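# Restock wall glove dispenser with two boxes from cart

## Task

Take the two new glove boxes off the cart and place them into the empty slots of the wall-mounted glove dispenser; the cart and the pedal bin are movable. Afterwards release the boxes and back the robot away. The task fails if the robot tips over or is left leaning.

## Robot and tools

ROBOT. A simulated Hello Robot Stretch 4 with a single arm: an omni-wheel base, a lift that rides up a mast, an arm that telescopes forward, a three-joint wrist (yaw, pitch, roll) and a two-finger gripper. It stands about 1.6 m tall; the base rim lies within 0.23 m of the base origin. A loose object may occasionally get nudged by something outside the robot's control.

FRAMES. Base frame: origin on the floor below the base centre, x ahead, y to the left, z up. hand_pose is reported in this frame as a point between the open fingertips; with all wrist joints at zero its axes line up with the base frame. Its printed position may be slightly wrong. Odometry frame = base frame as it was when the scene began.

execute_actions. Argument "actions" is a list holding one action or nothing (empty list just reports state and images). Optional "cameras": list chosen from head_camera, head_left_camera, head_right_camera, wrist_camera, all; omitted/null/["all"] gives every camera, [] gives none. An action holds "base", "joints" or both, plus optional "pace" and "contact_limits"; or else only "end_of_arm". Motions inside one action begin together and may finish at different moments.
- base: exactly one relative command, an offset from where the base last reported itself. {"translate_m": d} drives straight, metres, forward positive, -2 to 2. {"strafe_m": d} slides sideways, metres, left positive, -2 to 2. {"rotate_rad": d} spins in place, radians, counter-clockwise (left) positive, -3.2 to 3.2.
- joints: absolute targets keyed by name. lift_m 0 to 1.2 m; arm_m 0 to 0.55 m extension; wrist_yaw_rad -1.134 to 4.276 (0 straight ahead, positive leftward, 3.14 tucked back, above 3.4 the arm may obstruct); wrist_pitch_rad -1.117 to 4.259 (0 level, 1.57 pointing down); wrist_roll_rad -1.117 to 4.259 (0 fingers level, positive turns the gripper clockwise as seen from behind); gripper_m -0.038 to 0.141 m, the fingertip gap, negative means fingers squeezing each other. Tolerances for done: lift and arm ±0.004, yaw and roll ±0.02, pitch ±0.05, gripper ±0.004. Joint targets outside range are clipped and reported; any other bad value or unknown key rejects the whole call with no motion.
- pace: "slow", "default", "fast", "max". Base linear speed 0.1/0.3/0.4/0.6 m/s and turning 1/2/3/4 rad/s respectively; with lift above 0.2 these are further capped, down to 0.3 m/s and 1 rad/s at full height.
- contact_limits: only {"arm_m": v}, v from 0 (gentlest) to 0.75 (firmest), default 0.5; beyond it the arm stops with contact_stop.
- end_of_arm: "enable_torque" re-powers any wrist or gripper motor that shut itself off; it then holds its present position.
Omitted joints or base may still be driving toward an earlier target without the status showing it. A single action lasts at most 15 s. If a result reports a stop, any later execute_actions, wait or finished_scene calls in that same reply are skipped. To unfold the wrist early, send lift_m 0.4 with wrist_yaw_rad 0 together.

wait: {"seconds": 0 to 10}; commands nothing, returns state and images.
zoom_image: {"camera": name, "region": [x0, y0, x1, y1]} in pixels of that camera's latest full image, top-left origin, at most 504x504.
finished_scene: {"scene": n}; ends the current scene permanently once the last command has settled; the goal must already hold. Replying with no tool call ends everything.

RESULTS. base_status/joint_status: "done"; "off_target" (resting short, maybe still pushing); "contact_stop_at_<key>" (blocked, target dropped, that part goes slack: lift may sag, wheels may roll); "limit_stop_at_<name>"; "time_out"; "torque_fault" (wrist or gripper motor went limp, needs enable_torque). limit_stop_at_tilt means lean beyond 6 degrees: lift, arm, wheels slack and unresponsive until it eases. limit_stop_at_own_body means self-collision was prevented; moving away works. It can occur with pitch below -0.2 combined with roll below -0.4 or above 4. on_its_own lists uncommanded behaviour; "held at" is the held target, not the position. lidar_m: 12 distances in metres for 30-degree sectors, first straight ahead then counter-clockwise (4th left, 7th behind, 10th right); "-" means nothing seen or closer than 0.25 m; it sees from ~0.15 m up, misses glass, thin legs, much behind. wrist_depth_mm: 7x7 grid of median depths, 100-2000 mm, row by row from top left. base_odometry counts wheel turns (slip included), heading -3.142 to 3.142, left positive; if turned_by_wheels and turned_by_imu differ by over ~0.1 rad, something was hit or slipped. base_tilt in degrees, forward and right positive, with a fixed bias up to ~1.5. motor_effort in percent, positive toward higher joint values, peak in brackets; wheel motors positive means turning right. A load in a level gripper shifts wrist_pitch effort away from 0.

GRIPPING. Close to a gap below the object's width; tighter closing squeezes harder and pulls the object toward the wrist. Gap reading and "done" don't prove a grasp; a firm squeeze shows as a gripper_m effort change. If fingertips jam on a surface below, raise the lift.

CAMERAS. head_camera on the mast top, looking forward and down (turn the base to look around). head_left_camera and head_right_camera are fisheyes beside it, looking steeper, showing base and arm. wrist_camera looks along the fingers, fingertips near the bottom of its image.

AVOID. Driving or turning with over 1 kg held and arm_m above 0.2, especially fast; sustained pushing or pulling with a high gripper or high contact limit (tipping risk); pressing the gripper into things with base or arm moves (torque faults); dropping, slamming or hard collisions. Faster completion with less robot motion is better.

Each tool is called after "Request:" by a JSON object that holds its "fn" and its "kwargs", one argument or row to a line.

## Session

Request:
{"fn": "execute_actions", "kwargs": {
  "actions": []
}}

Scene clock: 0.00 s.
base_odometry: x=+0.000 y=+0.000 heading=+0.000 (m, m, rad; odometry frame)
turned_by_wheels: +0.000 (rad since the last result)
turned_by_imu: +0.000 (rad since the last result)
base_tilt: forward=-0.9 right=+0.0 (deg)
lidar_m: 2.48 2.60 1.19 1.04 1.06 1.30 1.71 1.72 2.26 2.02 1.78 1.96
base_status: not commanded
joint_positions: lift_m=+0.134 arm_m=+0.001 wrist_yaw_rad=+3.138 wrist_pitch_rad=-0.001 wrist_roll_rad=-0.002 gripper_m=+0.057
joint_status: not commanded
motor_effort: lift_m=+19 arm_m=-1 wrist_yaw_rad=+0 wrist_pitch_rad=-8 wrist_roll_rad=+0 gripper_m=-4 wheel_0=+0 wheel_1=+0 wheel_2=+0 (%)
hand_pose: x=-0.1163 y=+0.0885 z=+0.3128 quat_wxyz=(+0.002, +0.000, -0.001, +1.000) (m; base frame)
wrist_depth_mm: - 145 249 - - - 1921 / - 111 144 - - - 1229 / - 115 143 - - - 1229 / - 132 167 - - - 1205 / 201 1808 1756 1983 - - 1255 / 220 1430 209 1336 195 1308 1182 / 218 854 798 135 842 788 842
pictures: head_camera, head_left_camera, head_right_camera, wrist_camera
Images, in order (width x height): head_camera 420x560, head_left_camera 420x672, head_right_camera 420x672, wrist_camera 616x392.

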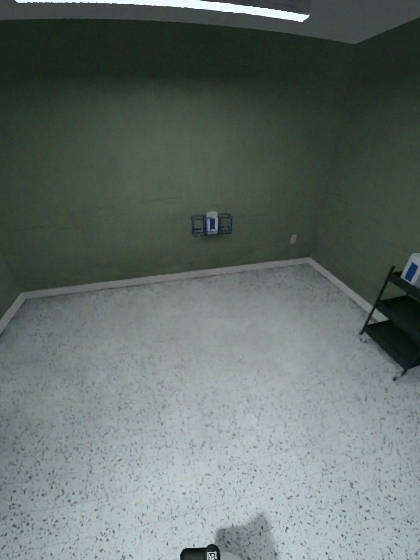

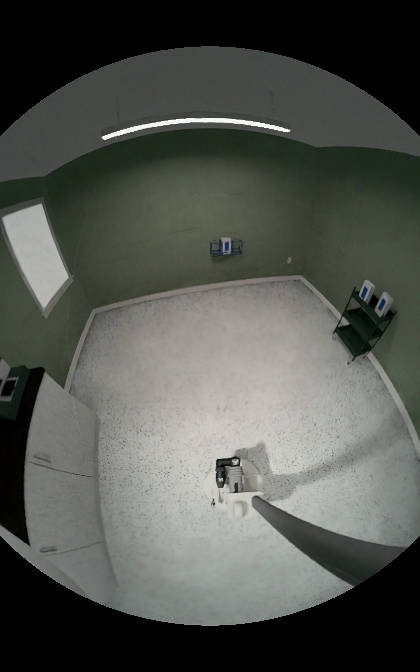

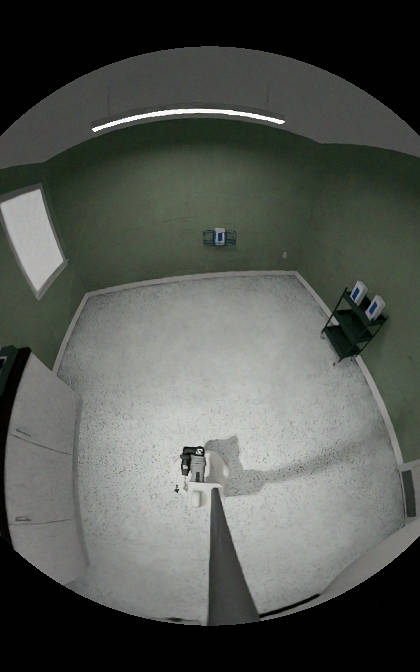

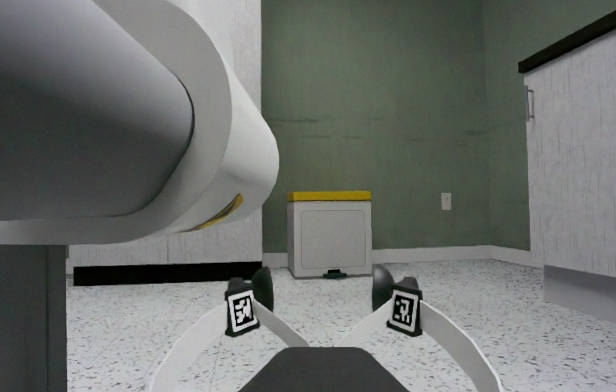

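Request:
{"fn": "execute_actions", "kwargs": {
  "actions": [
    {"base":{"rotate_rad":-1.37},"joints":{"lift_m":0.9,"wrist_yaw_rad":0,"gripper_m":0.141}}
  ],
  "cameras": ["head_camera","wrist_camera"]
}}

Scene clock: 5.00 s.
base_odometry: x=+0.000 y=+0.000 heading=-1.369 (m, m, rad; odometry frame)
turned_by_wheels: -1.369 (rad since the last result)
turned_by_imu: -1.353 (rad since the last result)
base_tilt: forward=-0.8 right=+0.0 (deg)
lidar_m: 2.04 1.77 2.58 2.53 2.34 1.06 1.05 1.10 1.78 1.70 1.79 2.10
base_status: done
joint_positions: lift_m=+0.900 arm_m=+0.001 wrist_yaw_rad=+0.000 wrist_pitch_rad=-0.001 wrist_roll_rad=-0.002 gripper_m=+0.141
joint_status: all done
motor_effort: lift_m=+22(24) arm_m=-1(1) wrist_yaw_rad=-1(6) wrist_pitch_rad=-7(6) wrist_roll_rad=+0(0) gripper_m=+2(6) wheel_0=+4(8) wheel_1=+4(9) wheel_2=+4(9) (%)
hand_pose: x=+0.4604 y=-0.0873 z=+1.0781 quat_wxyz=(+1.000, -0.001, +0.000, +0.000) (m; base frame)
wrist_depth_mm: - 1921 1921 1863 1808 1808 1808 / 1983 1921 1921 1921 1863 1808 1756 / - 1863 1921 1863 1808 1808 1756 / 1983 1921 1863 1921 1863 1756 1756 / - 1921 1921 1863 1808 1808 1756 / 1537 1464 217 1921 1808 211 1708 / 1708 1756 1921 141 1808 1756 1708
pictures: head_camera, wrist_camera
Images, in order (width x height): head_camera 420x560, wrist_camera 616x392.

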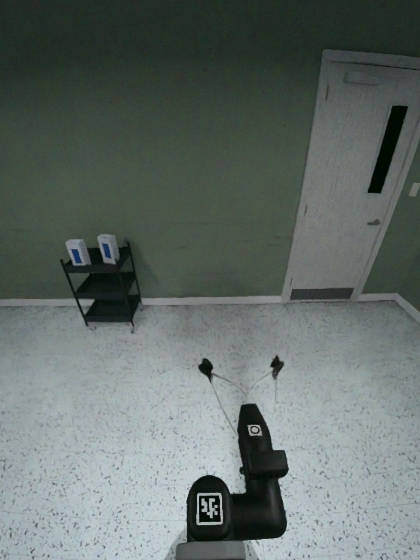

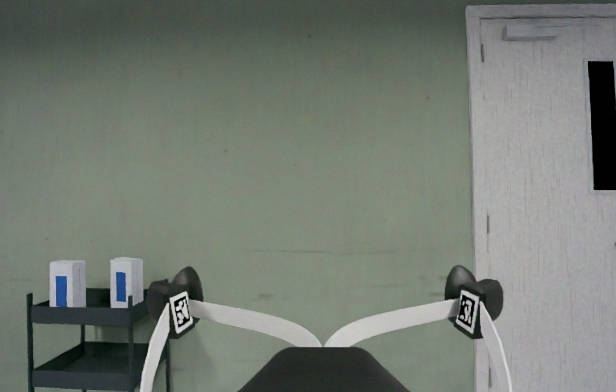

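Request:
{"fn": "execute_actions", "kwargs": {
  "actions": [
    {"base":{"rotate_rad":-0.06}}
  ],
  "cameras": []
}}

Request:
{"fn": "execute_actions", "kwargs": {
  "actions": [
    {"base":{"strafe_m":0.85},"joints":{"lift_m":0.7}}
  ],
  "cameras": []
}}

Request:
{"fn": "execute_actions", "kwargs": {
  "actions": [
    {"base":{"translate_m":0.65}}
  ],
  "cameras": ["head_camera","wrist_camera"]
}}

Scene clock: 7.93 s.
base_odometry: x=+0.000 y=+0.000 heading=-1.428 (m, m, rad; odometry frame)
turned_by_wheels: -0.059 (rad since the last result)
turned_by_imu: -0.060 (rad since the last result)
base_tilt: forward=-0.9 right=+0.0 (deg)
lidar_m: 2.03 1.75 2.60 2.48 2.52 1.11 1.05 1.09 1.44 1.71 1.72 2.14
base_status: done
joint_positions: lift_m=+0.900 arm_m=+0.001 wrist_yaw_rad=+0.000 wrist_pitch_rad=-0.001 wrist_roll_rad=-0.002 gripper_m=+0.141
joint_status: not commanded
motor_effort: lift_m=+23(22) arm_m=-1(1) wrist_yaw_rad=-1(2) wrist_pitch_rad=-6(7) wrist_roll_rad=+0(1) gripper_m=+1(1) wheel_0=+4(8) wheel_1=+3(8) wheel_2=+3(9) (%)
hand_pose: x=+0.4604 y=-0.0873 z=+1.0781 quat_wxyz=(+1.000, -0.001, +0.000, +0.000) (m; base frame)
wrist_depth_mm: 1863 1808 1863 1921 1921 1863 1863 / 1863 1921 1921 1983 1863 1863 1921 / 1921 1863 1921 1863 1863 1863 1921 / 1921 1863 1863 1863 1863 1863 1921 / 1808 1863 1921 1863 1863 1808 1863 / 1576 1661 218 1863 1863 210 1921 / 1756 1808 1863 141 1921 1808 1863
pictures: none
No camera images: the call's "cameras" was empty. Leave "cameras" out to get every camera's image.

Scene clock: 12.10 s.
base_odometry: x=+0.841 y=+0.121 heading=-1.428 (m, m, rad; odometry frame)
turned_by_wheels: +0.000 (rad since the last result)
turned_by_imu: -0.004 (rad since the last result)
base_tilt: forward=-0.9 right=+0.0 (deg)
lidar_m: 1.56 2.08 1.73 1.66 1.79 1.81 1.12 1.10 1.53 2.53 2.63 2.09
base_status: done
joint_positions: lift_m=+0.700 arm_m=+0.001 wrist_yaw_rad=+0.000 wrist_pitch_rad=-0.001 wrist_roll_rad=-0.002 gripper_m=+0.141
joint_status: all done
motor_effort: lift_m=+15(20) arm_m=-1(1) wrist_yaw_rad=-1(1) wrist_pitch_rad=-7(6) wrist_roll_rad=+0(2) gripper_m=-2(2) wheel_0=-2(9) wheel_1=+1(10) wheel_2=+0(2) (%)
hand_pose: x=+0.4603 y=-0.0874 z=+0.8788 quat_wxyz=(+1.000, -0.001, +0.000, +0.000) (m; base frame)
wrist_depth_mm: 1921 1863 1756 1863 1808 1921 1863 / 1863 1808 1808 1863 1921 1921 1863 / 1921 1808 1863 1921 1808 1756 1863 / 1863 1808 1863 1756 1808 1808 1756 / 1863 1756 1430 1808 1863 1863 1863 / 1921 1863 218 1808 1756 209 1808 / 1756 1863 1756 141 1863 1808 1808
pictures: none
No camera images: the call's "cameras" was empty. Leave "cameras" out to get every camera's image.

Scene clock: 15.77 s.
base_odometry: x=+0.934 y=-0.523 heading=-1.428 (m, m, rad; odometry frame)
turned_by_wheels: +0.000 (rad since the last result)
turned_by_imu: -0.003 (rad since the last result)
base_tilt: forward=-0.9 right=+0.0 (deg)
lidar_m: 0.93 0.95 1.85 1.64 1.80 2.40 1.78 1.78 2.42 2.51 2.04 1.42
base_status: done
joint_positions: lift_m=+0.700 arm_m=+0.001 wrist_yaw_rad=+0.000 wrist_pitch_rad=-0.001 wrist_roll_rad=-0.002 gripper_m=+0.141
joint_status: not commanded
motor_effort: lift_m=+16(16) arm_m=-1(1) wrist_yaw_rad=-1(1) wrist_pitch_rad=-7(9) wrist_roll_rad=+1(1) gripper_m=+0(0) wheel_0=+3(7) wheel_1=+3(9) wheel_2=+0(11) (%)
hand_pose: x=+0.4603 y=-0.0874 z=+0.8787 quat_wxyz=(+1.000, -0.001, +0.000, +0.000) (m; base frame)
wrist_depth_mm: 1182 1160 1160 1182 1182 1160 1160 / 1160 1160 1160 1182 1182 1182 1182 / 1138 1160 1160 1138 1182 1160 1182 / 1182 1182 1160 1160 1182 1138 1138 / 1160 788 1138 1160 1182 1160 1160 / 1160 715 219 866 1138 210 1160 / 1138 1025 1078 141 1160 1160 1118
pictures: head_camera, wrist_camera
Images, in order (width x height): head_camera 420x560, wrist_camera 616x392.

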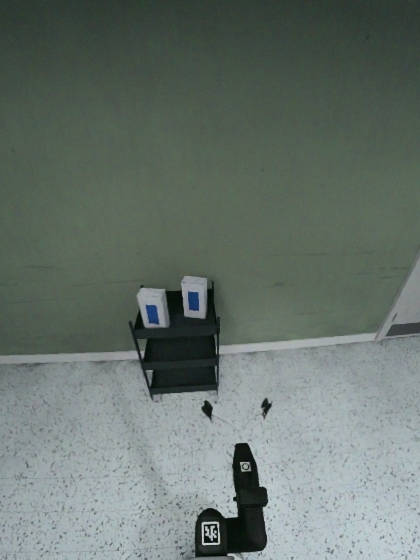

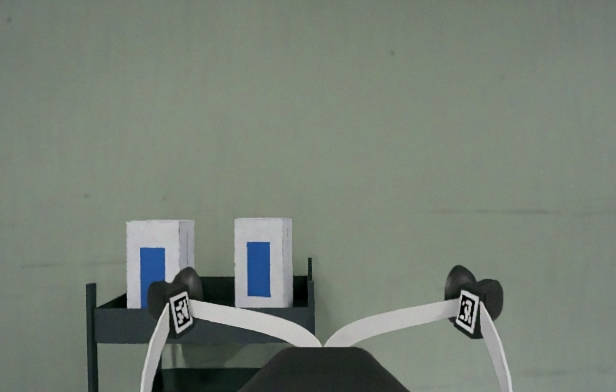

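Request:
{"fn": "execute_actions", "kwargs": {
  "actions": [
    {"base":{"strafe_m":0.113},"joints":{"lift_m":0.635}}
  ],
  "cameras": []
}}

Request:
{"fn": "execute_actions", "kwargs": {
  "actions": [
    {"base":{"translate_m":0.25},"joints":{"arm_m":0.3}}
  ],
  "cameras": ["head_camera","wrist_camera"]
}}

Scene clock: 22.57 s.
base_odometry: x=+1.046 y=-0.506 heading=-1.428 (m, m, rad; odometry frame)
turned_by_wheels: +0.000 (rad since the last result)
turned_by_imu: -0.002 (rad since the last result)
base_tilt: forward=-0.9 right=+0.0 (deg)
lidar_m: 0.91 0.94 1.77 1.53 1.68 2.26 1.79 1.81 2.45 2.62 2.02 1.41
base_status: done
joint_positions: lift_m=+0.635 arm_m=+0.001 wrist_yaw_rad=+0.000 wrist_pitch_rad=-0.001 wrist_roll_rad=-0.002 gripper_m=+0.141
joint_status: all done
motor_effort: lift_m=+15(15) arm_m=-1(1) wrist_yaw_rad=-1(1) wrist_pitch_rad=-6(8) wrist_roll_rad=-1(0) gripper_m=-2(2) wheel_0=-3(10) wheel_1=+3(10) wheel_2=+0(1) (%)
hand_pose: x=+0.4603 y=-0.0874 z=+0.8138 quat_wxyz=(+1.000, -0.001, +0.000, +0.000) (m; base frame)
wrist_depth_mm: 1160 1182 1160 1160 1182 1182 1205 / 1160 1160 1160 1160 1182 1205 1205 / 1160 1138 1160 1160 1160 1160 1182 / 1160 1138 1138 1138 1160 1182 1160 / 1138 1138 768 891 1138 1138 1160 / 1160 1182 218 723 715 208 1160 / 1118 1160 1060 141 1118 1182 1160
pictures: none
No camera images: the call's "cameras" was empty. Leave "cameras" out to get every camera's image.

Scene clock: 24.87 s.
base_odometry: x=+1.081 y=-0.754 heading=-1.428 (m, m, rad; odometry frame)
turned_by_wheels: +0.000 (rad since the last result)
turned_by_imu: -0.001 (rad since the last result)
base_tilt: forward=-0.8 right=-0.1 (deg)
lidar_m: 0.67 0.71 1.48 1.55 1.60 2.27 2.03 2.09 2.75 2.63 1.64 1.16
base_status: done
joint_positions: lift_m=+0.635 arm_m=+0.299 wrist_yaw_rad=+0.000 wrist_pitch_rad=-0.001 wrist_roll_rad=-0.002 gripper_m=+0.141
joint_status: all done
motor_effort: lift_m=+15(15) arm_m=+4(6) wrist_yaw_rad=-1(1) wrist_pitch_rad=-6(8) wrist_roll_rad=+0(1) gripper_m=+2(2) wheel_0=+2(11) wheel_1=+3(8) wheel_2=-2(11) (%)
hand_pose: x=+0.7586 y=-0.0874 z=+0.8138 quat_wxyz=(+1.000, -0.001, +0.000, +0.000) (m; base frame)
wrist_depth_mm: 609 603 597 597 603 603 603 / 591 597 603 603 603 609 609 / 597 597 597 603 603 603 609 / 243 597 330 307 597 591 597 / 240 591 330 306 585 597 603 / 241 496 219 303 580 210 591 / 238 466 325 141 424 585 597
pictures: head_camera, wrist_camera
Images, in order (width x height): head_camera 420x560, wrist_camera 616x392.

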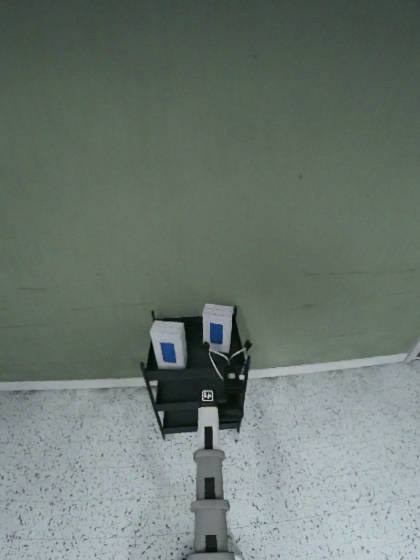

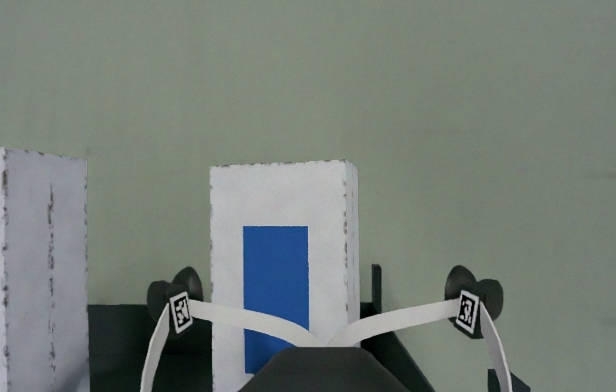

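Request:
{"fn": "execute_actions", "kwargs": {
  "actions": [
    {"joints":{"arm_m":0.05}}
  ],
  "cameras": []
}}

Request:
{"fn": "execute_actions", "kwargs": {
  "actions": [
    {"base":{"rotate_rad":0.18}}
  ],
  "cameras": []
}}

Request:
{"fn": "execute_actions", "kwargs": {
  "actions": [
    {"base":{"strafe_m":-0.142}}
  ],
  "cameras": []
}}

Request:
{"fn": "execute_actions", "kwargs": {
  "actions": [
    {"joints":{"arm_m":0.3}}
  ],
  "cameras": ["wrist_camera"]
}}

Scene clock: 34.07 s.
base_odometry: x=+1.081 y=-0.754 heading=-1.428 (m, m, rad; odometry frame)
turned_by_wheels: +0.000 (rad since the last result)
turned_by_imu: -0.002 (rad since the last result)
base_tilt: forward=-0.8 right=+0.0 (deg)
lidar_m: 0.68 0.70 1.51 1.56 1.61 2.27 2.03 2.08 2.75 2.61 1.65 1.16
base_status: not commanded
joint_positions: lift_m=+0.635 arm_m=+0.051 wrist_yaw_rad=+0.000 wrist_pitch_rad=-0.001 wrist_roll_rad=-0.002 gripper_m=+0.141
joint_status: all done
motor_effort: lift_m=+14(15) arm_m=-4(4) wrist_yaw_rad=+0(1) wrist_pitch_rad=-7(8) wrist_roll_rad=+0(1) gripper_m=+0(0) wheel_0=+3(3) wheel_1=+3(3) wheel_2=-2(2) (%)
hand_pose: x=+0.5102 y=-0.0874 z=+0.8138 quat_wxyz=(+1.000, -0.001, +0.000, +0.000) (m; base frame)
wrist_depth_mm: 854 854 854 866 842 866 854 / 854 854 866 854 854 854 866 / 854 842 854 854 854 842 866 / 842 477 854 569 842 842 854 / 842 469 842 569 842 854 842 / 449 462 219 559 574 211 842 / 418 418 418 141 854 831 831
pictures: none
No camera images: the call's "cameras" was empty. Leave "cameras" out to get every camera's image.

Scene clock: 34.97 s.
base_odometry: x=+1.081 y=-0.754 heading=-1.248 (m, m, rad; odometry frame)
turned_by_wheels: +0.180 (rad since the last result)
turned_by_imu: +0.177 (rad since the last result)
base_tilt: forward=-0.9 right=+0.0 (deg)
lidar_m: 0.67 1.17 1.67 1.56 1.82 2.66 2.02 2.19 2.65 2.63 1.40 0.69
base_status: done
joint_positions: lift_m=+0.635 arm_m=+0.051 wrist_yaw_rad=+0.000 wrist_pitch_rad=-0.001 wrist_roll_rad=-0.002 gripper_m=+0.141
joint_status: not commanded
motor_effort: lift_m=+15(15) arm_m=-5(4) wrist_yaw_rad=+0(0) wrist_pitch_rad=-6(8) wrist_roll_rad=-1(1) gripper_m=-4(1) wheel_0=-1(11) wheel_1=-1(9) wheel_2=-3(8) (%)
hand_pose: x=+0.5102 y=-0.0874 z=+0.8138 quat_wxyz=(+1.000, -0.001, +0.000, +0.000) (m; base frame)
wrist_depth_mm: 991 931 891 878 809 788 759 / 991 931 878 866 820 798 759 / 976 931 878 854 820 778 759 / 960 931 496 831 549 778 759 / 991 917 488 750 530 768 750 / 946 917 219 508 508 208 750 / 960 917 436 141 394 382 741
pictures: none
No camera images: the call's "cameras" was empty. Leave "cameras" out to get every camera's image.

Scene clock: 36.67 s.
base_odometry: x=+0.947 y=-0.799 heading=-1.248 (m, m, rad; odometry frame)
turned_by_wheels: +0.000 (rad since the last result)
turned_by_imu: +0.000 (rad since the last result)
base_tilt: forward=-0.9 right=+0.0 (deg)
lidar_m: 0.65 0.69 1.81 1.72 1.96 2.68 2.03 2.21 2.50 2.49 1.35 1.08
base_status: done
joint_positions: lift_m=+0.635 arm_m=+0.051 wrist_yaw_rad=+0.000 wrist_pitch_rad=-0.001 wrist_roll_rad=-0.002 gripper_m=+0.141
joint_status: not commanded
motor_effort: lift_m=+14(15) arm_m=-4(4) wrist_yaw_rad=+0(0) wrist_pitch_rad=-8(4) wrist_roll_rad=+1(1) gripper_m=-2(1) wheel_0=+1(9) wheel_1=-2(11) wheel_2=+0(2) (%)
hand_pose: x=+0.5102 y=-0.0874 z=+0.8138 quat_wxyz=(+1.000, -0.001, +0.000, +0.000) (m; base frame)
wrist_depth_mm: 960 917 878 842 798 768 750 / 960 917 878 831 809 759 750 / 946 917 878 831 798 759 741 / 960 500 854 544 788 768 741 / 946 492 866 539 809 759 732 / 462 480 219 535 683 210 741 / 449 433 410 141 768 750 732
pictures: none
No camera images: the call's "cameras" was empty. Leave "cameras" out to get every camera's image.

Scene clock: 38.53 s.
base_odometry: x=+0.947 y=-0.799 heading=-1.248 (m, m, rad; odometry frame)
turned_by_wheels: +0.000 (rad since the last result)
turned_by_imu: -0.001 (rad since the last result)
base_tilt: forward=-0.9 right=+0.0 (deg)
lidar_m: 0.65 0.73 1.79 1.69 1.96 2.67 2.03 2.21 2.51 2.49 1.37 1.10
base_status: not commanded
joint_positions: lift_m=+0.635 arm_m=+0.299 wrist_yaw_rad=+0.000 wrist_pitch_rad=-0.001 wrist_roll_rad=-0.002 gripper_m=+0.141
joint_status: all done
motor_effort: lift_m=+14(15) arm_m=+5(6) wrist_yaw_rad=-1(0) wrist_pitch_rad=-6(6) wrist_roll_rad=+0(0) gripper_m=+1(1) wheel_0=+1(1) wheel_1=-2(2) wheel_2=+0(0) (%)
hand_pose: x=+0.7586 y=-0.0874 z=+0.8138 quat_wxyz=(+1.000, -0.001, +0.000, +0.000) (m; base frame)
wrist_depth_mm: 661 640 603 574 564 539 512 / 661 627 609 585 559 530 517 / 654 627 597 569 554 530 512 / 247 621 324 282 544 530 512 / 245 621 322 281 544 530 508 / 245 521 219 278 294 210 512 / 243 436 421 141 439 530 508
pictures: wrist_camera
Images, in order (width x height): wrist_camera 616x392.

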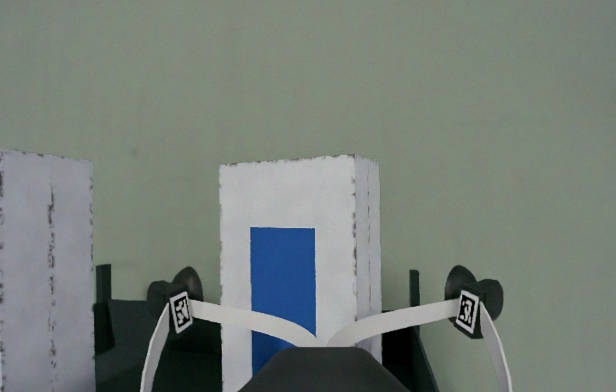

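Request:
{"fn": "execute_actions", "kwargs": {
  "actions": [
    {"joints":{"arm_m":0.0}}
  ],
  "cameras": []
}}

Request:
{"fn": "execute_actions", "kwargs": {
  "actions": [
    {"base":{"rotate_rad":-0.38}}
  ],
  "cameras": []
}}

Request:
{"fn": "execute_actions", "kwargs": {
  "actions": [
    {"base":{"strafe_m":0.36}}
  ],
  "cameras": ["head_camera","wrist_camera"]
}}

Scene clock: 43.90 s.
base_odometry: x=+0.947 y=-0.799 heading=-1.248 (m, m, rad; odometry frame)
turned_by_wheels: +0.000 (rad since the last result)
turned_by_imu: -0.002 (rad since the last result)
base_tilt: forward=-0.9 right=-0.1 (deg)
lidar_m: 0.65 0.72 1.77 1.71 1.97 2.67 2.05 2.24 2.52 2.49 1.35 1.09
base_status: not commanded
joint_positions: lift_m=+0.635 arm_m=+0.002 wrist_yaw_rad=+0.000 wrist_pitch_rad=-0.001 wrist_roll_rad=-0.002 gripper_m=+0.141
joint_status: all done
motor_effort: lift_m=+15(15) arm_m=-4(5) wrist_yaw_rad=+0(2) wrist_pitch_rad=-9(9) wrist_roll_rad=+0(1) gripper_m=-1(3) wheel_0=+1(1) wheel_1=-2(2) wheel_2=+0(0) (%)
hand_pose: x=+0.4610 y=-0.0874 z=+0.8138 quat_wxyz=(+1.000, -0.001, +0.000, +0.000) (m; base frame)
wrist_depth_mm: 1025 960 946 891 854 809 798 / 1008 976 917 878 854 798 788 / 1025 946 931 891 842 809 788 / 991 554 904 603 842 820 778 / 1008 544 798 591 831 809 778 / 991 492 219 580 732 211 778 / 991 492 466 141 820 809 778
pictures: none
No camera images: the call's "cameras" was empty. Leave "cameras" out to get every camera's image.

Scene clock: 45.07 s.
base_odometry: x=+0.947 y=-0.799 heading=-1.628 (m, m, rad; odometry frame)
turned_by_wheels: -0.380 (rad since the last result)
turned_by_imu: -0.375 (rad since the last result)
base_tilt: forward=-0.8 right=-0.1 (deg)
lidar_m: 0.65 0.66 1.27 1.81 1.73 2.12 2.65 2.04 2.38 2.49 2.08 1.28
base_status: done
joint_positions: lift_m=+0.635 arm_m=+0.002 wrist_yaw_rad=+0.000 wrist_pitch_rad=-0.001 wrist_roll_rad=-0.002 gripper_m=+0.141
joint_status: not commanded
motor_effort: lift_m=+15(15) arm_m=-5(5) wrist_yaw_rad=+0(0) wrist_pitch_rad=-7(6) wrist_roll_rad=-1(1) gripper_m=-1(0) wheel_0=+2(2) wheel_1=+2(8) wheel_2=+1(9) (%)
hand_pose: x=+0.4610 y=-0.0874 z=+0.8138 quat_wxyz=(+1.000, -0.001, +0.000, +0.000) (m; base frame)
wrist_depth_mm: 809 842 891 946 991 1042 1098 / 809 854 878 931 976 1042 1098 / 798 854 878 931 976 1025 1060 / 798 615 891 917 976 1025 1098 / 798 564 878 917 976 1025 1078 / 676 559 219 917 960 209 1098 / 418 439 866 141 976 1008 1060
pictures: none
No camera images: the call's "cameras" was empty. Leave "cameras" out to get every camera's image.

Scene clock: 47.60 s.
base_odometry: x=+1.306 y=-0.819 heading=-1.628 (m, m, rad; odometry frame)
turned_by_wheels: +0.000 (rad since the last result)
turned_by_imu: -0.002 (rad since the last result)
base_tilt: forward=-0.9 right=+0.0 (deg)
lidar_m: 0.57 0.57 1.15 1.44 1.37 1.69 2.74 2.15 2.49 2.85 1.97 0.66
base_status: done
joint_positions: lift_m=+0.635 arm_m=+0.002 wrist_yaw_rad=+0.000 wrist_pitch_rad=-0.001 wrist_roll_rad=-0.002 gripper_m=+0.141
joint_status: not commanded
motor_effort: lift_m=+15(15) arm_m=-5(5) wrist_yaw_rad=+0(0) wrist_pitch_rad=-7(8) wrist_roll_rad=-1(1) gripper_m=+0(1) wheel_0=-3(16) wheel_1=+1(11) wheel_2=+0(0) (%)
hand_pose: x=+0.4610 y=-0.0874 z=+0.8137 quat_wxyz=(+1.000, -0.001, +0.000, +0.000) (m; base frame)
wrist_depth_mm: 723 768 798 842 878 946 991 / 723 759 798 842 891 931 991 / 723 768 788 831 878 946 991 / 723 732 424 549 891 931 991 / 723 415 418 554 866 931 991 / 715 413 218 549 539 209 976 / 699 362 375 141 421 661 991
pictures: head_camera, wrist_camera
Images, in order (width x height): head_camera 420x560, wrist_camera 616x392.

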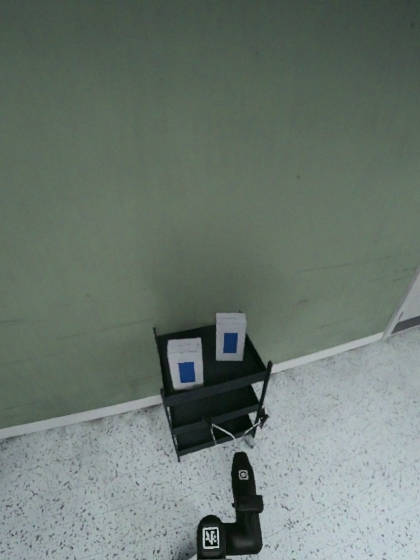

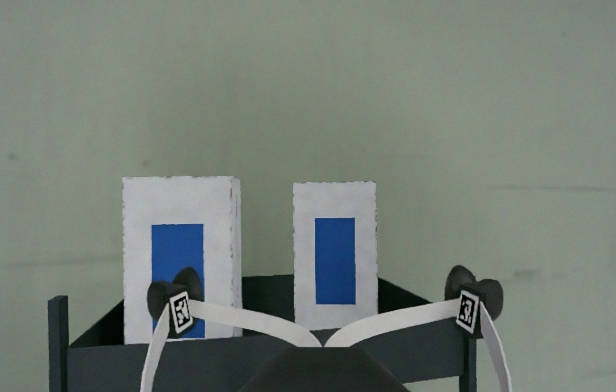

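Request:
{"fn": "execute_actions", "kwargs": {
  "actions": [
    {"base":{"strafe_m":0.156}}
  ],
  "cameras": []
}}

Request:
{"fn": "execute_actions", "kwargs": {
  "actions": [
    {"joints":{"arm_m":0.13}}
  ],
  "cameras": ["wrist_camera"]
}}

Scene clock: 51.77 s.
base_odometry: x=+1.462 y=-0.828 heading=-1.628 (m, m, rad; odometry frame)
turned_by_wheels: +0.000 (rad since the last result)
turned_by_imu: -0.002 (rad since the last result)
base_tilt: forward=-0.9 right=-0.1 (deg)
lidar_m: 0.56 0.94 1.11 1.30 1.24 1.51 2.76 2.23 2.54 3.01 1.92 0.63
base_status: done
joint_positions: lift_m=+0.635 arm_m=+0.002 wrist_yaw_rad=+0.000 wrist_pitch_rad=-0.001 wrist_roll_rad=-0.002 gripper_m=+0.141
joint_status: not commanded
motor_effort: lift_m=+15(15) arm_m=-5(5) wrist_yaw_rad=+0(0) wrist_pitch_rad=-7(8) wrist_roll_rad=-1(0) gripper_m=-2(2) wheel_0=-1(12) wheel_1=+2(11) wheel_2=+0(0) (%)
hand_pose: x=+0.4610 y=-0.0874 z=+0.8137 quat_wxyz=(+1.000, -0.001, +0.000, +0.000) (m; base frame)
wrist_depth_mm: 691 732 759 798 854 904 946 / 691 723 768 809 854 891 960 / 699 723 759 798 831 891 946 / 691 707 741 410 549 878 931 / 683 715 741 410 554 878 946 / 683 715 220 407 544 209 477 / 683 691 544 141 375 392 418
pictures: none
No camera images: the call's "cameras" was empty. Leave "cameras" out to get every camera's image.

Scene clock: 53.20 s.
base_odometry: x=+1.462 y=-0.828 heading=-1.628 (m, m, rad; odometry frame)
turned_by_wheels: +0.000 (rad since the last result)
turned_by_imu: -0.001 (rad since the last result)
base_tilt: forward=-0.8 right=+0.0 (deg)
lidar_m: 0.55 0.95 1.14 1.29 1.23 1.52 2.76 2.23 2.54 3.01 1.88 0.62
base_status: not commanded
joint_positions: lift_m=+0.635 arm_m=+0.129 wrist_yaw_rad=+0.000 wrist_pitch_rad=-0.001 wrist_roll_rad=-0.002 gripper_m=+0.141
joint_status: all done
motor_effort: lift_m=+15(15) arm_m=+5(7) wrist_yaw_rad=-1(0) wrist_pitch_rad=-9(9) wrist_roll_rad=+0(0) gripper_m=+0(3) wheel_0=-2(1) wheel_1=+2(2) wheel_2=+0(0) (%)
hand_pose: x=+0.5886 y=-0.0874 z=+0.8137 quat_wxyz=(+1.000, -0.001, +0.000, +0.000) (m; base frame)
wrist_depth_mm: 580 603 634 676 707 759 798 / 574 609 640 668 715 750 778 / 580 609 627 661 707 741 788 / 580 609 627 282 421 418 788 / 580 603 615 282 421 415 778 / 574 585 219 281 282 210 768 / 574 591 370 141 421 413 418
pictures: wrist_camera
Images, in order (width x height): wrist_camera 616x392.

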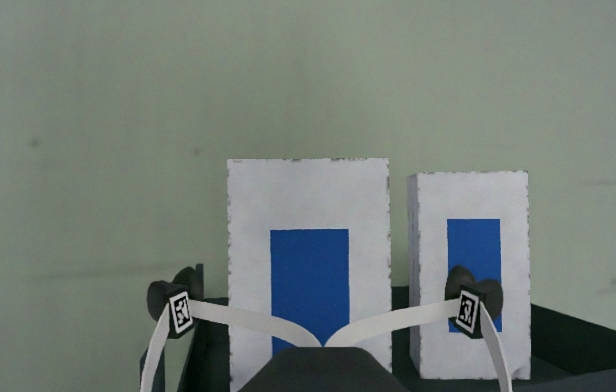

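Request:
{"fn": "execute_actions", "kwargs": {
  "actions": [
    {"base":{"strafe_m":0.008},"pace":"slow"}
  ],
  "cameras": []
}}

Request:
{"fn": "execute_actions", "kwargs": {
  "actions": [
    {"joints":{"arm_m":0.218},"pace":"slow"}
  ],
  "cameras": ["wrist_camera"]
}}

Request:
{"fn": "execute_actions", "kwargs": {
  "actions": [
    {"joints":{"gripper_m":0.04}}
  ],
  "cameras": []
}}

Request:
{"fn": "execute_actions", "kwargs": {
  "actions": [
    {"joints":{"lift_m":0.92}}
  ],
  "cameras": ["wrist_camera","head_camera"]
}}

Scene clock: 59.37 s.
base_odometry: x=+1.469 y=-0.829 heading=-1.628 (m, m, rad; odometry frame)
turned_by_wheels: +0.000 (rad since the last result)
turned_by_imu: -0.002 (rad since the last result)
base_tilt: forward=-0.9 right=+0.0 (deg)
lidar_m: 0.54 0.95 1.13 1.29 1.23 1.53 2.70 2.23 2.54 3.01 1.87 0.62
base_status: done
joint_positions: lift_m=+0.635 arm_m=+0.129 wrist_yaw_rad=+0.000 wrist_pitch_rad=-0.001 wrist_roll_rad=-0.002 gripper_m=+0.141
joint_status: not commanded
motor_effort: lift_m=+15(15) arm_m=+5(5) wrist_yaw_rad=+0(0) wrist_pitch_rad=-7(7) wrist_roll_rad=-1(0) gripper_m=-2(1) wheel_0=-4(9) wheel_1=+4(7) wheel_2=+0(2) (%)
hand_pose: x=+0.5886 y=-0.0874 z=+0.8137 quat_wxyz=(+1.000, -0.001, +0.000, +0.000) (m; base frame)
wrist_depth_mm: 580 609 640 676 707 750 798 / 585 609 640 661 707 741 788 / 569 603 634 668 699 750 778 / 580 609 621 283 283 421 778 / 574 597 615 281 283 415 759 / 569 591 217 279 281 211 462 / 569 585 442 141 402 413 418
pictures: none
No camera images: the call's "cameras" was empty. Leave "cameras" out to get every camera's image.

Scene clock: 61.53 s.
base_odometry: x=+1.469 y=-0.829 heading=-1.628 (m, m, rad; odometry frame)
turned_by_wheels: +0.000 (rad since the last result)
turned_by_imu: -0.001 (rad since the last result)
base_tilt: forward=-0.9 right=+0.0 (deg)
lidar_m: 0.54 0.93 1.11 1.28 1.23 1.54 2.75 2.22 2.54 3.01 1.91 0.60
base_status: not commanded
joint_positions: lift_m=+0.635 arm_m=+0.217 wrist_yaw_rad=+0.000 wrist_pitch_rad=-0.001 wrist_roll_rad=-0.002 gripper_m=+0.141
joint_status: all done
motor_effort: lift_m=+15(15) arm_m=+5(4) wrist_yaw_rad=-1(0) wrist_pitch_rad=-8(7) wrist_roll_rad=+0(1) gripper_m=+4(3) wheel_0=-4(4) wheel_1=+4(4) wheel_2=+0(0) (%)
hand_pose: x=+0.6765 y=-0.0874 z=+0.8137 quat_wxyz=(+1.000, -0.001, +0.000, +0.000) (m; base frame)
wrist_depth_mm: 504 525 549 585 615 654 676 / 504 521 549 574 615 654 683 / 504 525 539 196 197 647 683 / 500 521 194 195 196 332 327 / 496 521 192 193 196 330 325 / 496 508 192 194 194 211 324 / 492 508 191 141 193 327 324
pictures: wrist_camera
Images, in order (width x height): wrist_camera 616x392.

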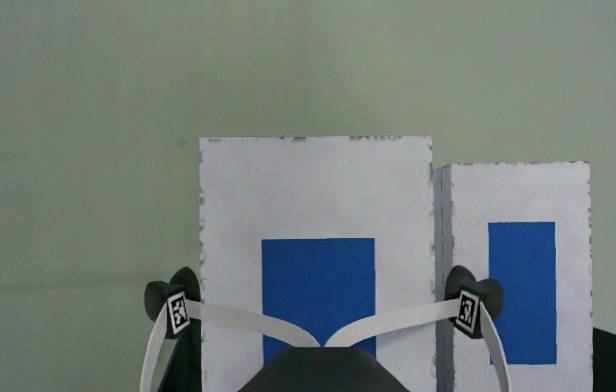

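Scene clock: 63.53 s.
base_odometry: x=+1.469 y=-0.829 heading=-1.628 (m, m, rad; odometry frame)
turned_by_wheels: +0.000 (rad since the last result)
turned_by_imu: -0.001 (rad since the last result)
base_tilt: forward=-0.8 right=+0.0 (deg)
lidar_m: 0.54 0.93 1.13 1.29 1.25 1.51 2.73 2.22 2.53 3.01 1.90 0.60
base_status: not commanded
joint_positions: lift_m=+0.635 arm_m=+0.217 wrist_yaw_rad=+0.002 wrist_pitch_rad=-0.003 wrist_roll_rad=-0.002 gripper_m=+0.041
joint_status: all done
motor_effort: lift_m=+15(15) arm_m=+4(5) wrist_yaw_rad=-6(6) wrist_pitch_rad=+0(7) wrist_roll_rad=+0(0) gripper_m=-37(39) wheel_0=-4(4) wheel_1=+4(4) wheel_2=+0(0) (%)
hand_pose: x=+0.6768 y=-0.0869 z=+0.8143 quat_wxyz=(+1.000, -0.001, -0.001, +0.001) (m; base frame)
wrist_depth_mm: 500 521 544 585 621 647 676 / 504 521 554 574 609 647 676 / 504 525 166 167 167 647 668 / 496 521 167 167 168 329 325 / 500 521 168 168 169 329 325 / 492 508 170 170 172 171 324 / 484 500 173 172 172 327 320
pictures: none
No camera images: the call's "cameras" was empty. Leave "cameras" out to get every camera's image.

Scene clock: 65.77 s.
base_odometry: x=+1.469 y=-0.829 heading=-1.628 (m, m, rad; odometry frame)
turned_by_wheels: +0.000 (rad since the last result)
turned_by_imu: -0.001 (rad since the last result)
base_tilt: forward=-0.8 right=+0.0 (deg)
lidar_m: 0.55 0.95 1.11 1.28 1.23 1.48 2.72 2.24 2.53 3.00 1.91 0.63
base_status: not commanded
joint_positions: lift_m=+0.919 arm_m=+0.217 wrist_yaw_rad=+0.000 wrist_pitch_rad=+0.005 wrist_roll_rad=-0.002 gripper_m=+0.041
joint_status: all done
motor_effort: lift_m=+25(24) arm_m=+4(4) wrist_yaw_rad=-1(5) wrist_pitch_rad=-23(30) wrist_roll_rad=-1(0) gripper_m=-37(32) wheel_0=-4(4) wheel_1=+4(4) wheel_2=+0(0) (%)
hand_pose: x=+0.6767 y=-0.0873 z=+1.0962 quat_wxyz=(+1.000, -0.001, +0.003, +0.000) (m; base frame)
wrist_depth_mm: 500 530 554 580 603 647 683 / 500 525 559 580 609 647 683 / 500 517 172 172 173 634 683 / 496 517 172 172 173 640 668 / 500 521 171 171 171 634 676 / 496 504 171 171 172 172 668 / 488 517 171 171 171 634 661
pictures: head_camera, wrist_camera
Images, in order (width x height): head_camera 420x560, wrist_camera 616x392.

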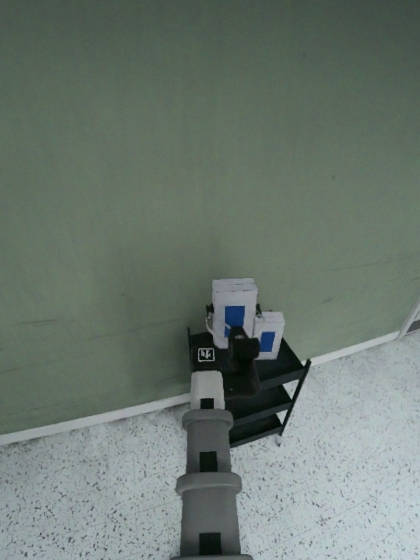

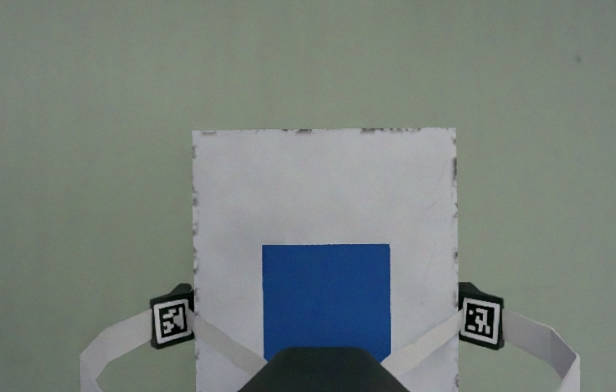

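Request:
{"fn": "execute_actions", "kwargs": {
  "actions": [
    {"joints":{"arm_m":0},"base":{"translate_m":-0.3}}
  ],
  "cameras": []
}}

Request:
{"fn": "execute_actions", "kwargs": {
  "actions": [
    {"base":{"rotate_rad":1.771},"pace":"slow"}
  ],
  "cameras": []
}}

Request:
{"fn": "execute_actions", "kwargs": {
  "actions": [
    {"base":{"strafe_m":0.3},"joints":{"lift_m":0.45}}
  ],
  "cameras": ["head_camera","wrist_camera"]
}}

Scene clock: 72.00 s.
base_odometry: x=+1.487 y=-0.529 heading=-1.628 (m, m, rad; odometry frame)
turned_by_wheels: +0.000 (rad since the last result)
turned_by_imu: -0.002 (rad since the last result)
base_tilt: forward=-0.9 right=+0.0 (deg)
lidar_m: 0.37 1.22 1.39 1.11 1.09 1.43 2.51 1.96 2.19 3.06 2.48 0.39
base_status: done
joint_positions: lift_m=+0.920 arm_m=+0.002 wrist_yaw_rad=+0.000 wrist_pitch_rad=+0.005 wrist_roll_rad=-0.002 gripper_m=+0.041
joint_status: all done
on_its_own: wrist_pitch_rad is at rest, and its effort (-25) is outside its rest range (-23 to +23)
motor_effort: lift_m=+24(25) arm_m=-4(7) wrist_yaw_rad=+0(2) wrist_pitch_rad=-25(24) wrist_roll_rad=+0(1) gripper_m=-34(35) wheel_0=-3(3) wheel_1=-3(8) wheel_2=+0(11) (%)
hand_pose: x=+0.4609 y=-0.0875 z=+1.0962 quat_wxyz=(+1.000, -0.001, +0.003, +0.000) (m; base frame)
wrist_depth_mm: 976 991 1060 1098 1160 1229 1308 / 960 1008 1042 1098 1182 1281 1281 / 960 991 172 172 172 1229 1308 / 946 976 172 172 172 1229 1281 / 960 991 171 171 172 1255 1281 / 946 991 171 171 172 172 1281 / 917 976 170 171 171 1205 1308
pictures: none
No camera images: the call's "cameras" was empty. Leave "cameras" out to get every camera's image.

Scene clock: 75.07 s.
base_odometry: x=+1.487 y=-0.529 heading=+0.142 (m, m, rad; odometry frame)
turned_by_wheels: +1.770 (rad since the last result)
turned_by_imu: +1.745 (rad since the last result)
base_tilt: forward=-0.9 right=+0.0 (deg)
lidar_m: 0.38 1.15 1.66 2.47 1.97 2.53 3.11 1.91 0.86 0.83 1.27 0.41
base_status: done
joint_positions: lift_m=+0.920 arm_m=+0.002 wrist_yaw_rad=+0.000 wrist_pitch_rad=+0.005 wrist_roll_rad=-0.002 gripper_m=+0.041
joint_status: not commanded
on_its_own: wrist_pitch_rad is at rest, and its effort (-25) is outside its rest range (-23 to +23)
motor_effort: lift_m=+25(24) arm_m=-5(5) wrist_yaw_rad=-1(2) wrist_pitch_rad=-25(25) wrist_roll_rad=-1(0) gripper_m=-33(35) wheel_0=-5(7) wheel_1=-4(7) wheel_2=-3(9) (%)
hand_pose: x=+0.4610 y=-0.0873 z=+1.0962 quat_wxyz=(+1.000, -0.001, +0.003, +0.000) (m; base frame)
wrist_depth_mm: 1025 1042 1042 1025 1025 1060 1042 / 1025 1025 1008 1025 1060 1060 1042 / 1008 1042 172 172 173 1042 1042 / 1025 1025 172 172 173 1042 1042 / 1008 1042 172 171 172 1042 1042 / 1025 1042 171 171 171 173 1025 / 991 946 171 170 171 1025 1060
pictures: none
No camera images: the call's "cameras" was empty. Leave "cameras" out to get every camera's image.

Scene clock: 77.93 s.
base_odometry: x=+1.444 y=-0.232 heading=+0.142 (m, m, rad; odometry frame)
turned_by_wheels: +0.000 (rad since the last result)
turned_by_imu: -0.002 (rad since the last result)
base_tilt: forward=-0.8 right=+0.0 (deg)
lidar_m: 0.39 1.22 1.65 2.17 1.69 2.13 3.20 2.32 1.20 1.15 1.60 0.41
base_status: done
joint_positions: lift_m=+0.450 arm_m=+0.002 wrist_yaw_rad=+0.000 wrist_pitch_rad=+0.005 wrist_roll_rad=-0.002 gripper_m=+0.041
joint_status: all done
on_its_own: wrist_pitch_rad is at rest, and its effort (-26) is outside its rest range (-23 to +23)
motor_effort: lift_m=+17(26) arm_m=-4(5) wrist_yaw_rad=+0(2) wrist_pitch_rad=-26(25) wrist_roll_rad=+1(0) gripper_m=-34(38) wheel_0=-2(7) wheel_1=+2(10) wheel_2=+0(2) (%)
hand_pose: x=+0.4609 y=-0.0874 z=+0.6268 quat_wxyz=(+1.000, -0.001, +0.003, +0.000) (m; base frame)
wrist_depth_mm: 1008 991 991 1025 1008 1042 1042 / 991 1025 1025 1008 1025 1042 1042 / 1008 1025 172 172 173 1042 1025 / 1008 1025 172 172 172 1025 1025 / 1008 1008 172 172 172 1008 1025 / 1008 991 171 171 172 172 1042 / 1008 991 172 171 171 1025 1025
pictures: head_camera, wrist_camera
Images, in order (width x height): head_camera 420x560, wrist_camera 616x392.

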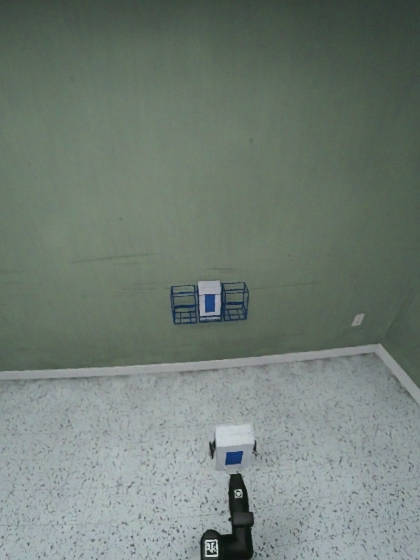

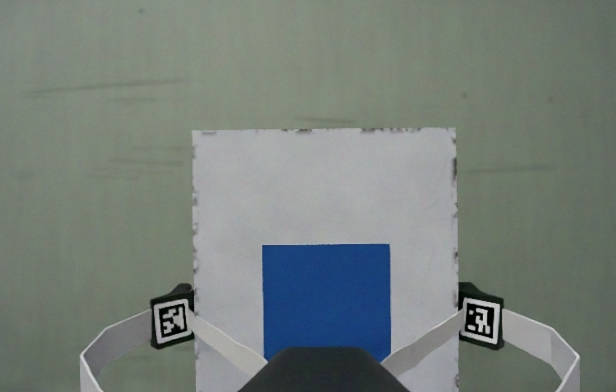

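Request:
{"fn": "execute_actions", "kwargs": {
  "actions": [
    {"base":{"rotate_rad":0.025},"joints":{"lift_m":0.15}}
  ],
  "cameras": ["wrist_camera"]
}}

Scene clock: 84.33 s.
base_odometry: x=+1.444 y=-0.232 heading=+0.166 (m, m, rad; odometry frame)
turned_by_wheels: +0.025 (rad since the last result)
turned_by_imu: +0.022 (rad since the last result)
base_tilt: forward=-0.9 right=+0.0 (deg)
lidar_m: 0.37 1.23 1.69 2.15 1.69 2.17 3.11 2.26 1.20 1.11 1.57 0.41
base_status: done
joint_positions: lift_m=+0.150 arm_m=+0.002 wrist_yaw_rad=+0.000 wrist_pitch_rad=+0.006 wrist_roll_rad=-0.002 gripper_m=+0.041
joint_status: all done
motor_effort: lift_m=+17(14) arm_m=-4(5) wrist_yaw_rad=-1(6) wrist_pitch_rad=-23(25) wrist_roll_rad=+1(0) gripper_m=-35(32) wheel_0=-2(6) wheel_1=-2(5) wheel_2=-2(4) (%)
hand_pose: x=+0.4609 y=-0.0874 z=+0.3267 quat_wxyz=(+1.000, -0.001, +0.003, +0.000) (m; base frame)
wrist_depth_mm: 1008 1042 1025 1025 1042 1025 1025 / 1008 1025 1025 917 1025 1025 1008 / 1008 1042 172 172 172 991 1008 / 1008 1025 172 172 172 1008 1008 / 1025 1008 171 171 172 991 991 / 1008 1025 171 171 172 172 976 / 878 750 171 171 170 759 768
pictures: wrist_camera
Images, in order (width x height): wrist_camera 616x392.

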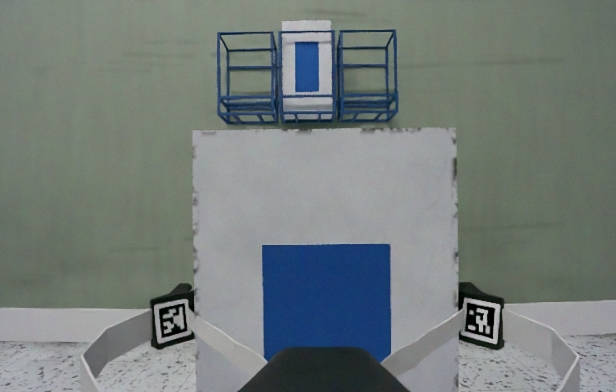

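Request:
{"fn": "execute_actions", "kwargs": {
  "actions": [
    {"base":{"strafe_m":-0.145},"joints":{"lift_m":0.84}}
  ],
  "cameras": []
}}

Request:
{"fn": "execute_actions", "kwargs": {
  "actions": [
    {"base":{"translate_m":0.45},"joints":{"arm_m":0.25}}
  ],
  "cameras": ["head_camera"]
}}

Request:
{"fn": "zoom_image", "kwargs": {
  "camera": "head_camera",
  "region": [130,270,290,390]
}}

Scene clock: 91.53 s.
base_odometry: x=+1.468 y=-0.375 heading=+0.167 (m, m, rad; odometry frame)
turned_by_wheels: +0.000 (rad since the last result)
turned_by_imu: -0.002 (rad since the last result)
base_tilt: forward=-0.9 right=+0.0 (deg)
lidar_m: 0.38 1.18 1.69 2.32 1.81 2.39 3.13 2.07 1.02 0.99 1.45 0.39
base_status: done
joint_positions: lift_m=+0.840 arm_m=+0.002 wrist_yaw_rad=+0.000 wrist_pitch_rad=+0.005 wrist_roll_rad=-0.002 gripper_m=+0.041
joint_status: all done
motor_effort: lift_m=+24(24) arm_m=-4(5) wrist_yaw_rad=+0(1) wrist_pitch_rad=-22(25) wrist_roll_rad=-2(1) gripper_m=-38(33) wheel_0=+3(13) wheel_1=-2(10) wheel_2=+0(2) (%)
hand_pose: x=+0.4609 y=-0.0874 z=+1.0162 quat_wxyz=(+1.000, -0.001, +0.003, +0.000) (m; base frame)
wrist_depth_mm: 1025 1008 1025 991 1025 1025 1008 / 1042 1025 1025 1025 1008 1025 1025 / 1008 1025 172 172 173 1008 1008 / 1008 1008 172 172 172 991 1008 / 1008 1008 171 171 172 1025 991 / 991 1008 171 171 172 172 1008 / 1025 1008 171 171 171 1025 991
pictures: none
No camera images: the call's "cameras" was empty. Leave "cameras" out to get every camera's image.

Scene clock: 94.50 s.
base_odometry: x=+1.912 y=-0.300 heading=+0.167 (m, m, rad; odometry frame)
turned_by_wheels: +0.000 (rad since the last result)
turned_by_imu: -0.002 (rad since the last result)
base_tilt: forward=-0.8 right=+0.0 (deg)
lidar_m: 0.62 0.69 1.06 2.30 2.05 2.39 3.67 1.43 1.17 1.37 1.15 0.81
base_status: done
joint_positions: lift_m=+0.840 arm_m=+0.249 wrist_yaw_rad=+0.000 wrist_pitch_rad=+0.005 wrist_roll_rad=-0.002 gripper_m=+0.041
joint_status: all done
on_its_own: wrist_pitch_rad is at rest, and its effort (-25) is outside its rest range (-23 to +23)
motor_effort: lift_m=+24(24) arm_m=+4(6) wrist_yaw_rad=+0(1) wrist_pitch_rad=-25(26) wrist_roll_rad=+0(1) gripper_m=-35(41) wheel_0=+4(13) wheel_1=+2(6) wheel_2=+0(12) (%)
hand_pose: x=+0.7087 y=-0.0874 z=+1.0162 quat_wxyz=(+1.000, -0.001, +0.003, +0.000) (m; base frame)
wrist_depth_mm: 314 310 310 312 310 309 309 / 314 312 310 309 309 307 309 / 312 312 172 172 173 307 307 / 312 310 172 172 172 307 309 / 310 310 172 171 171 307 306 / 309 309 171 171 172 172 304 / 309 307 171 171 171 304 304
pictures: head_camera
Images, in order (width x height): head_camera 420x560.

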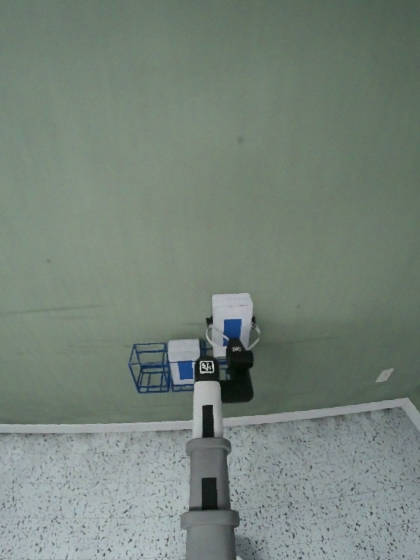

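Region (130, 270, 290, 390) of head_camera's 420x560 image, scaled by 3.150, with more detail than that image has; it fills the top 378 rows of this view, and the rest is white.

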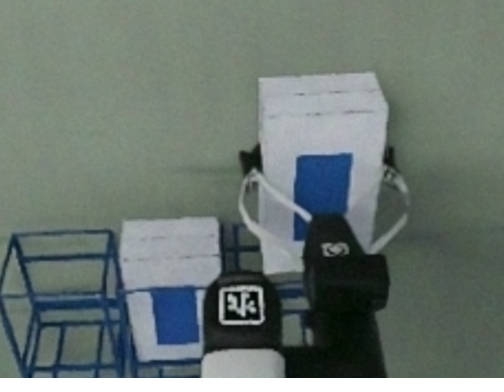

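Request:
{"fn": "execute_actions", "kwargs": {
  "actions": [
    {"joints":{"arm_m":0.302},"pace":"slow","contact_limits":{"arm_m":0.2}}
  ],
  "cameras": []
}}

Request:
{"fn": "execute_actions", "kwargs": {
  "actions": [
    {"joints":{"lift_m":0.77},"pace":"slow"}
  ],
  "cameras": ["head_camera"]
}}

Request:
{"fn": "zoom_image", "kwargs": {
  "camera": "head_camera",
  "region": [130,290,290,410]
}}

Scene clock: 100.87 s.
base_odometry: x=+1.912 y=-0.300 heading=+0.167 (m, m, rad; odometry frame)
turned_by_wheels: +0.000 (rad since the last result)
turned_by_imu: -0.002 (rad since the last result)
base_tilt: forward=-0.9 right=+0.0 (deg)
lidar_m: 0.65 0.66 1.06 2.30 2.04 2.40 3.66 1.44 1.18 1.37 1.14 0.81
base_status: not commanded
joint_positions: lift_m=+0.840 arm_m=+0.301 wrist_yaw_rad=+0.000 wrist_pitch_rad=+0.005 wrist_roll_rad=-0.002 gripper_m=+0.041
joint_status: all done
on_its_own: wrist_pitch_rad is at rest, and its effort (-27) is outside its rest range (-23 to +23)
motor_effort: lift_m=+24(24) arm_m=+5(5) wrist_yaw_rad=+0(1) wrist_pitch_rad=-27(24) wrist_roll_rad=+0(1) gripper_m=-36(36) wheel_0=+4(4) wheel_1=+2(2) wheel_2=+0(0) (%)
contact_limits: arm_m 0.2
hand_pose: x=+0.7606 y=-0.0874 z=+1.0162 quat_wxyz=(+1.000, -0.001, +0.003, +0.000) (m; base frame)
wrist_depth_mm: 260 259 258 258 256 258 256 / 259 258 258 257 258 257 257 / 258 257 172 172 172 257 255 / 257 258 171 172 172 255 256 / 257 258 171 172 172 255 256 / 256 256 171 171 172 172 255 / 257 256 171 171 171 255 254
pictures: none
No camera images: the call's "cameras" was empty. Leave "cameras" out to get every camera's image.

Scene clock: 102.33 s.
base_odometry: x=+1.912 y=-0.300 heading=+0.167 (m, m, rad; odometry frame)
turned_by_wheels: +0.000 (rad since the last result)
turned_by_imu: -0.001 (rad since the last result)
base_tilt: forward=-0.9 right=-0.1 (deg)
lidar_m: 0.64 0.70 1.09 2.30 2.04 2.37 3.65 1.41 1.18 1.37 1.16 0.79
base_status: not commanded
joint_positions: lift_m=+0.770 arm_m=+0.301 wrist_yaw_rad=+0.000 wrist_pitch_rad=-0.005 wrist_roll_rad=-0.003 gripper_m=+0.041
joint_status: all done
motor_effort: lift_m=+12(24) arm_m=+5(5) wrist_yaw_rad=-2(1) wrist_pitch_rad=+5(26) wrist_roll_rad=+1(1) gripper_m=-36(36) wheel_0=+4(4) wheel_1=+2(2) wheel_2=+0(0) (%)
hand_pose: x=+0.7606 y=-0.0873 z=+0.9501 quat_wxyz=(+1.000, -0.001, -0.002, +0.000) (m; base frame)
wrist_depth_mm: 263 263 263 262 260 259 260 / 262 260 262 260 259 258 257 / 263 262 173 174 174 257 258 / 258 257 174 173 174 255 256 / 258 256 172 172 172 255 255 / 256 256 171 171 172 173 253 / 256 255 171 171 171 252 252
pictures: head_camera
Images, in order (width x height): head_camera 420x560.

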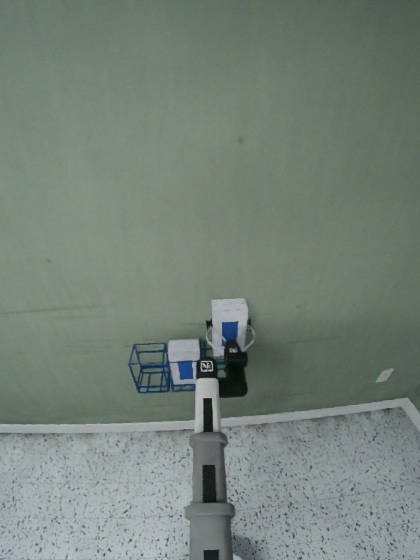

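Region (130, 290, 290, 410) of head_camera's 420x560 image, scaled by 3.150, with more detail than that image has; it fills the top 378 rows of this view, and the rest is white.

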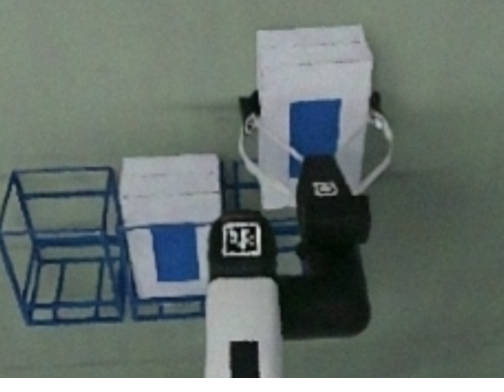

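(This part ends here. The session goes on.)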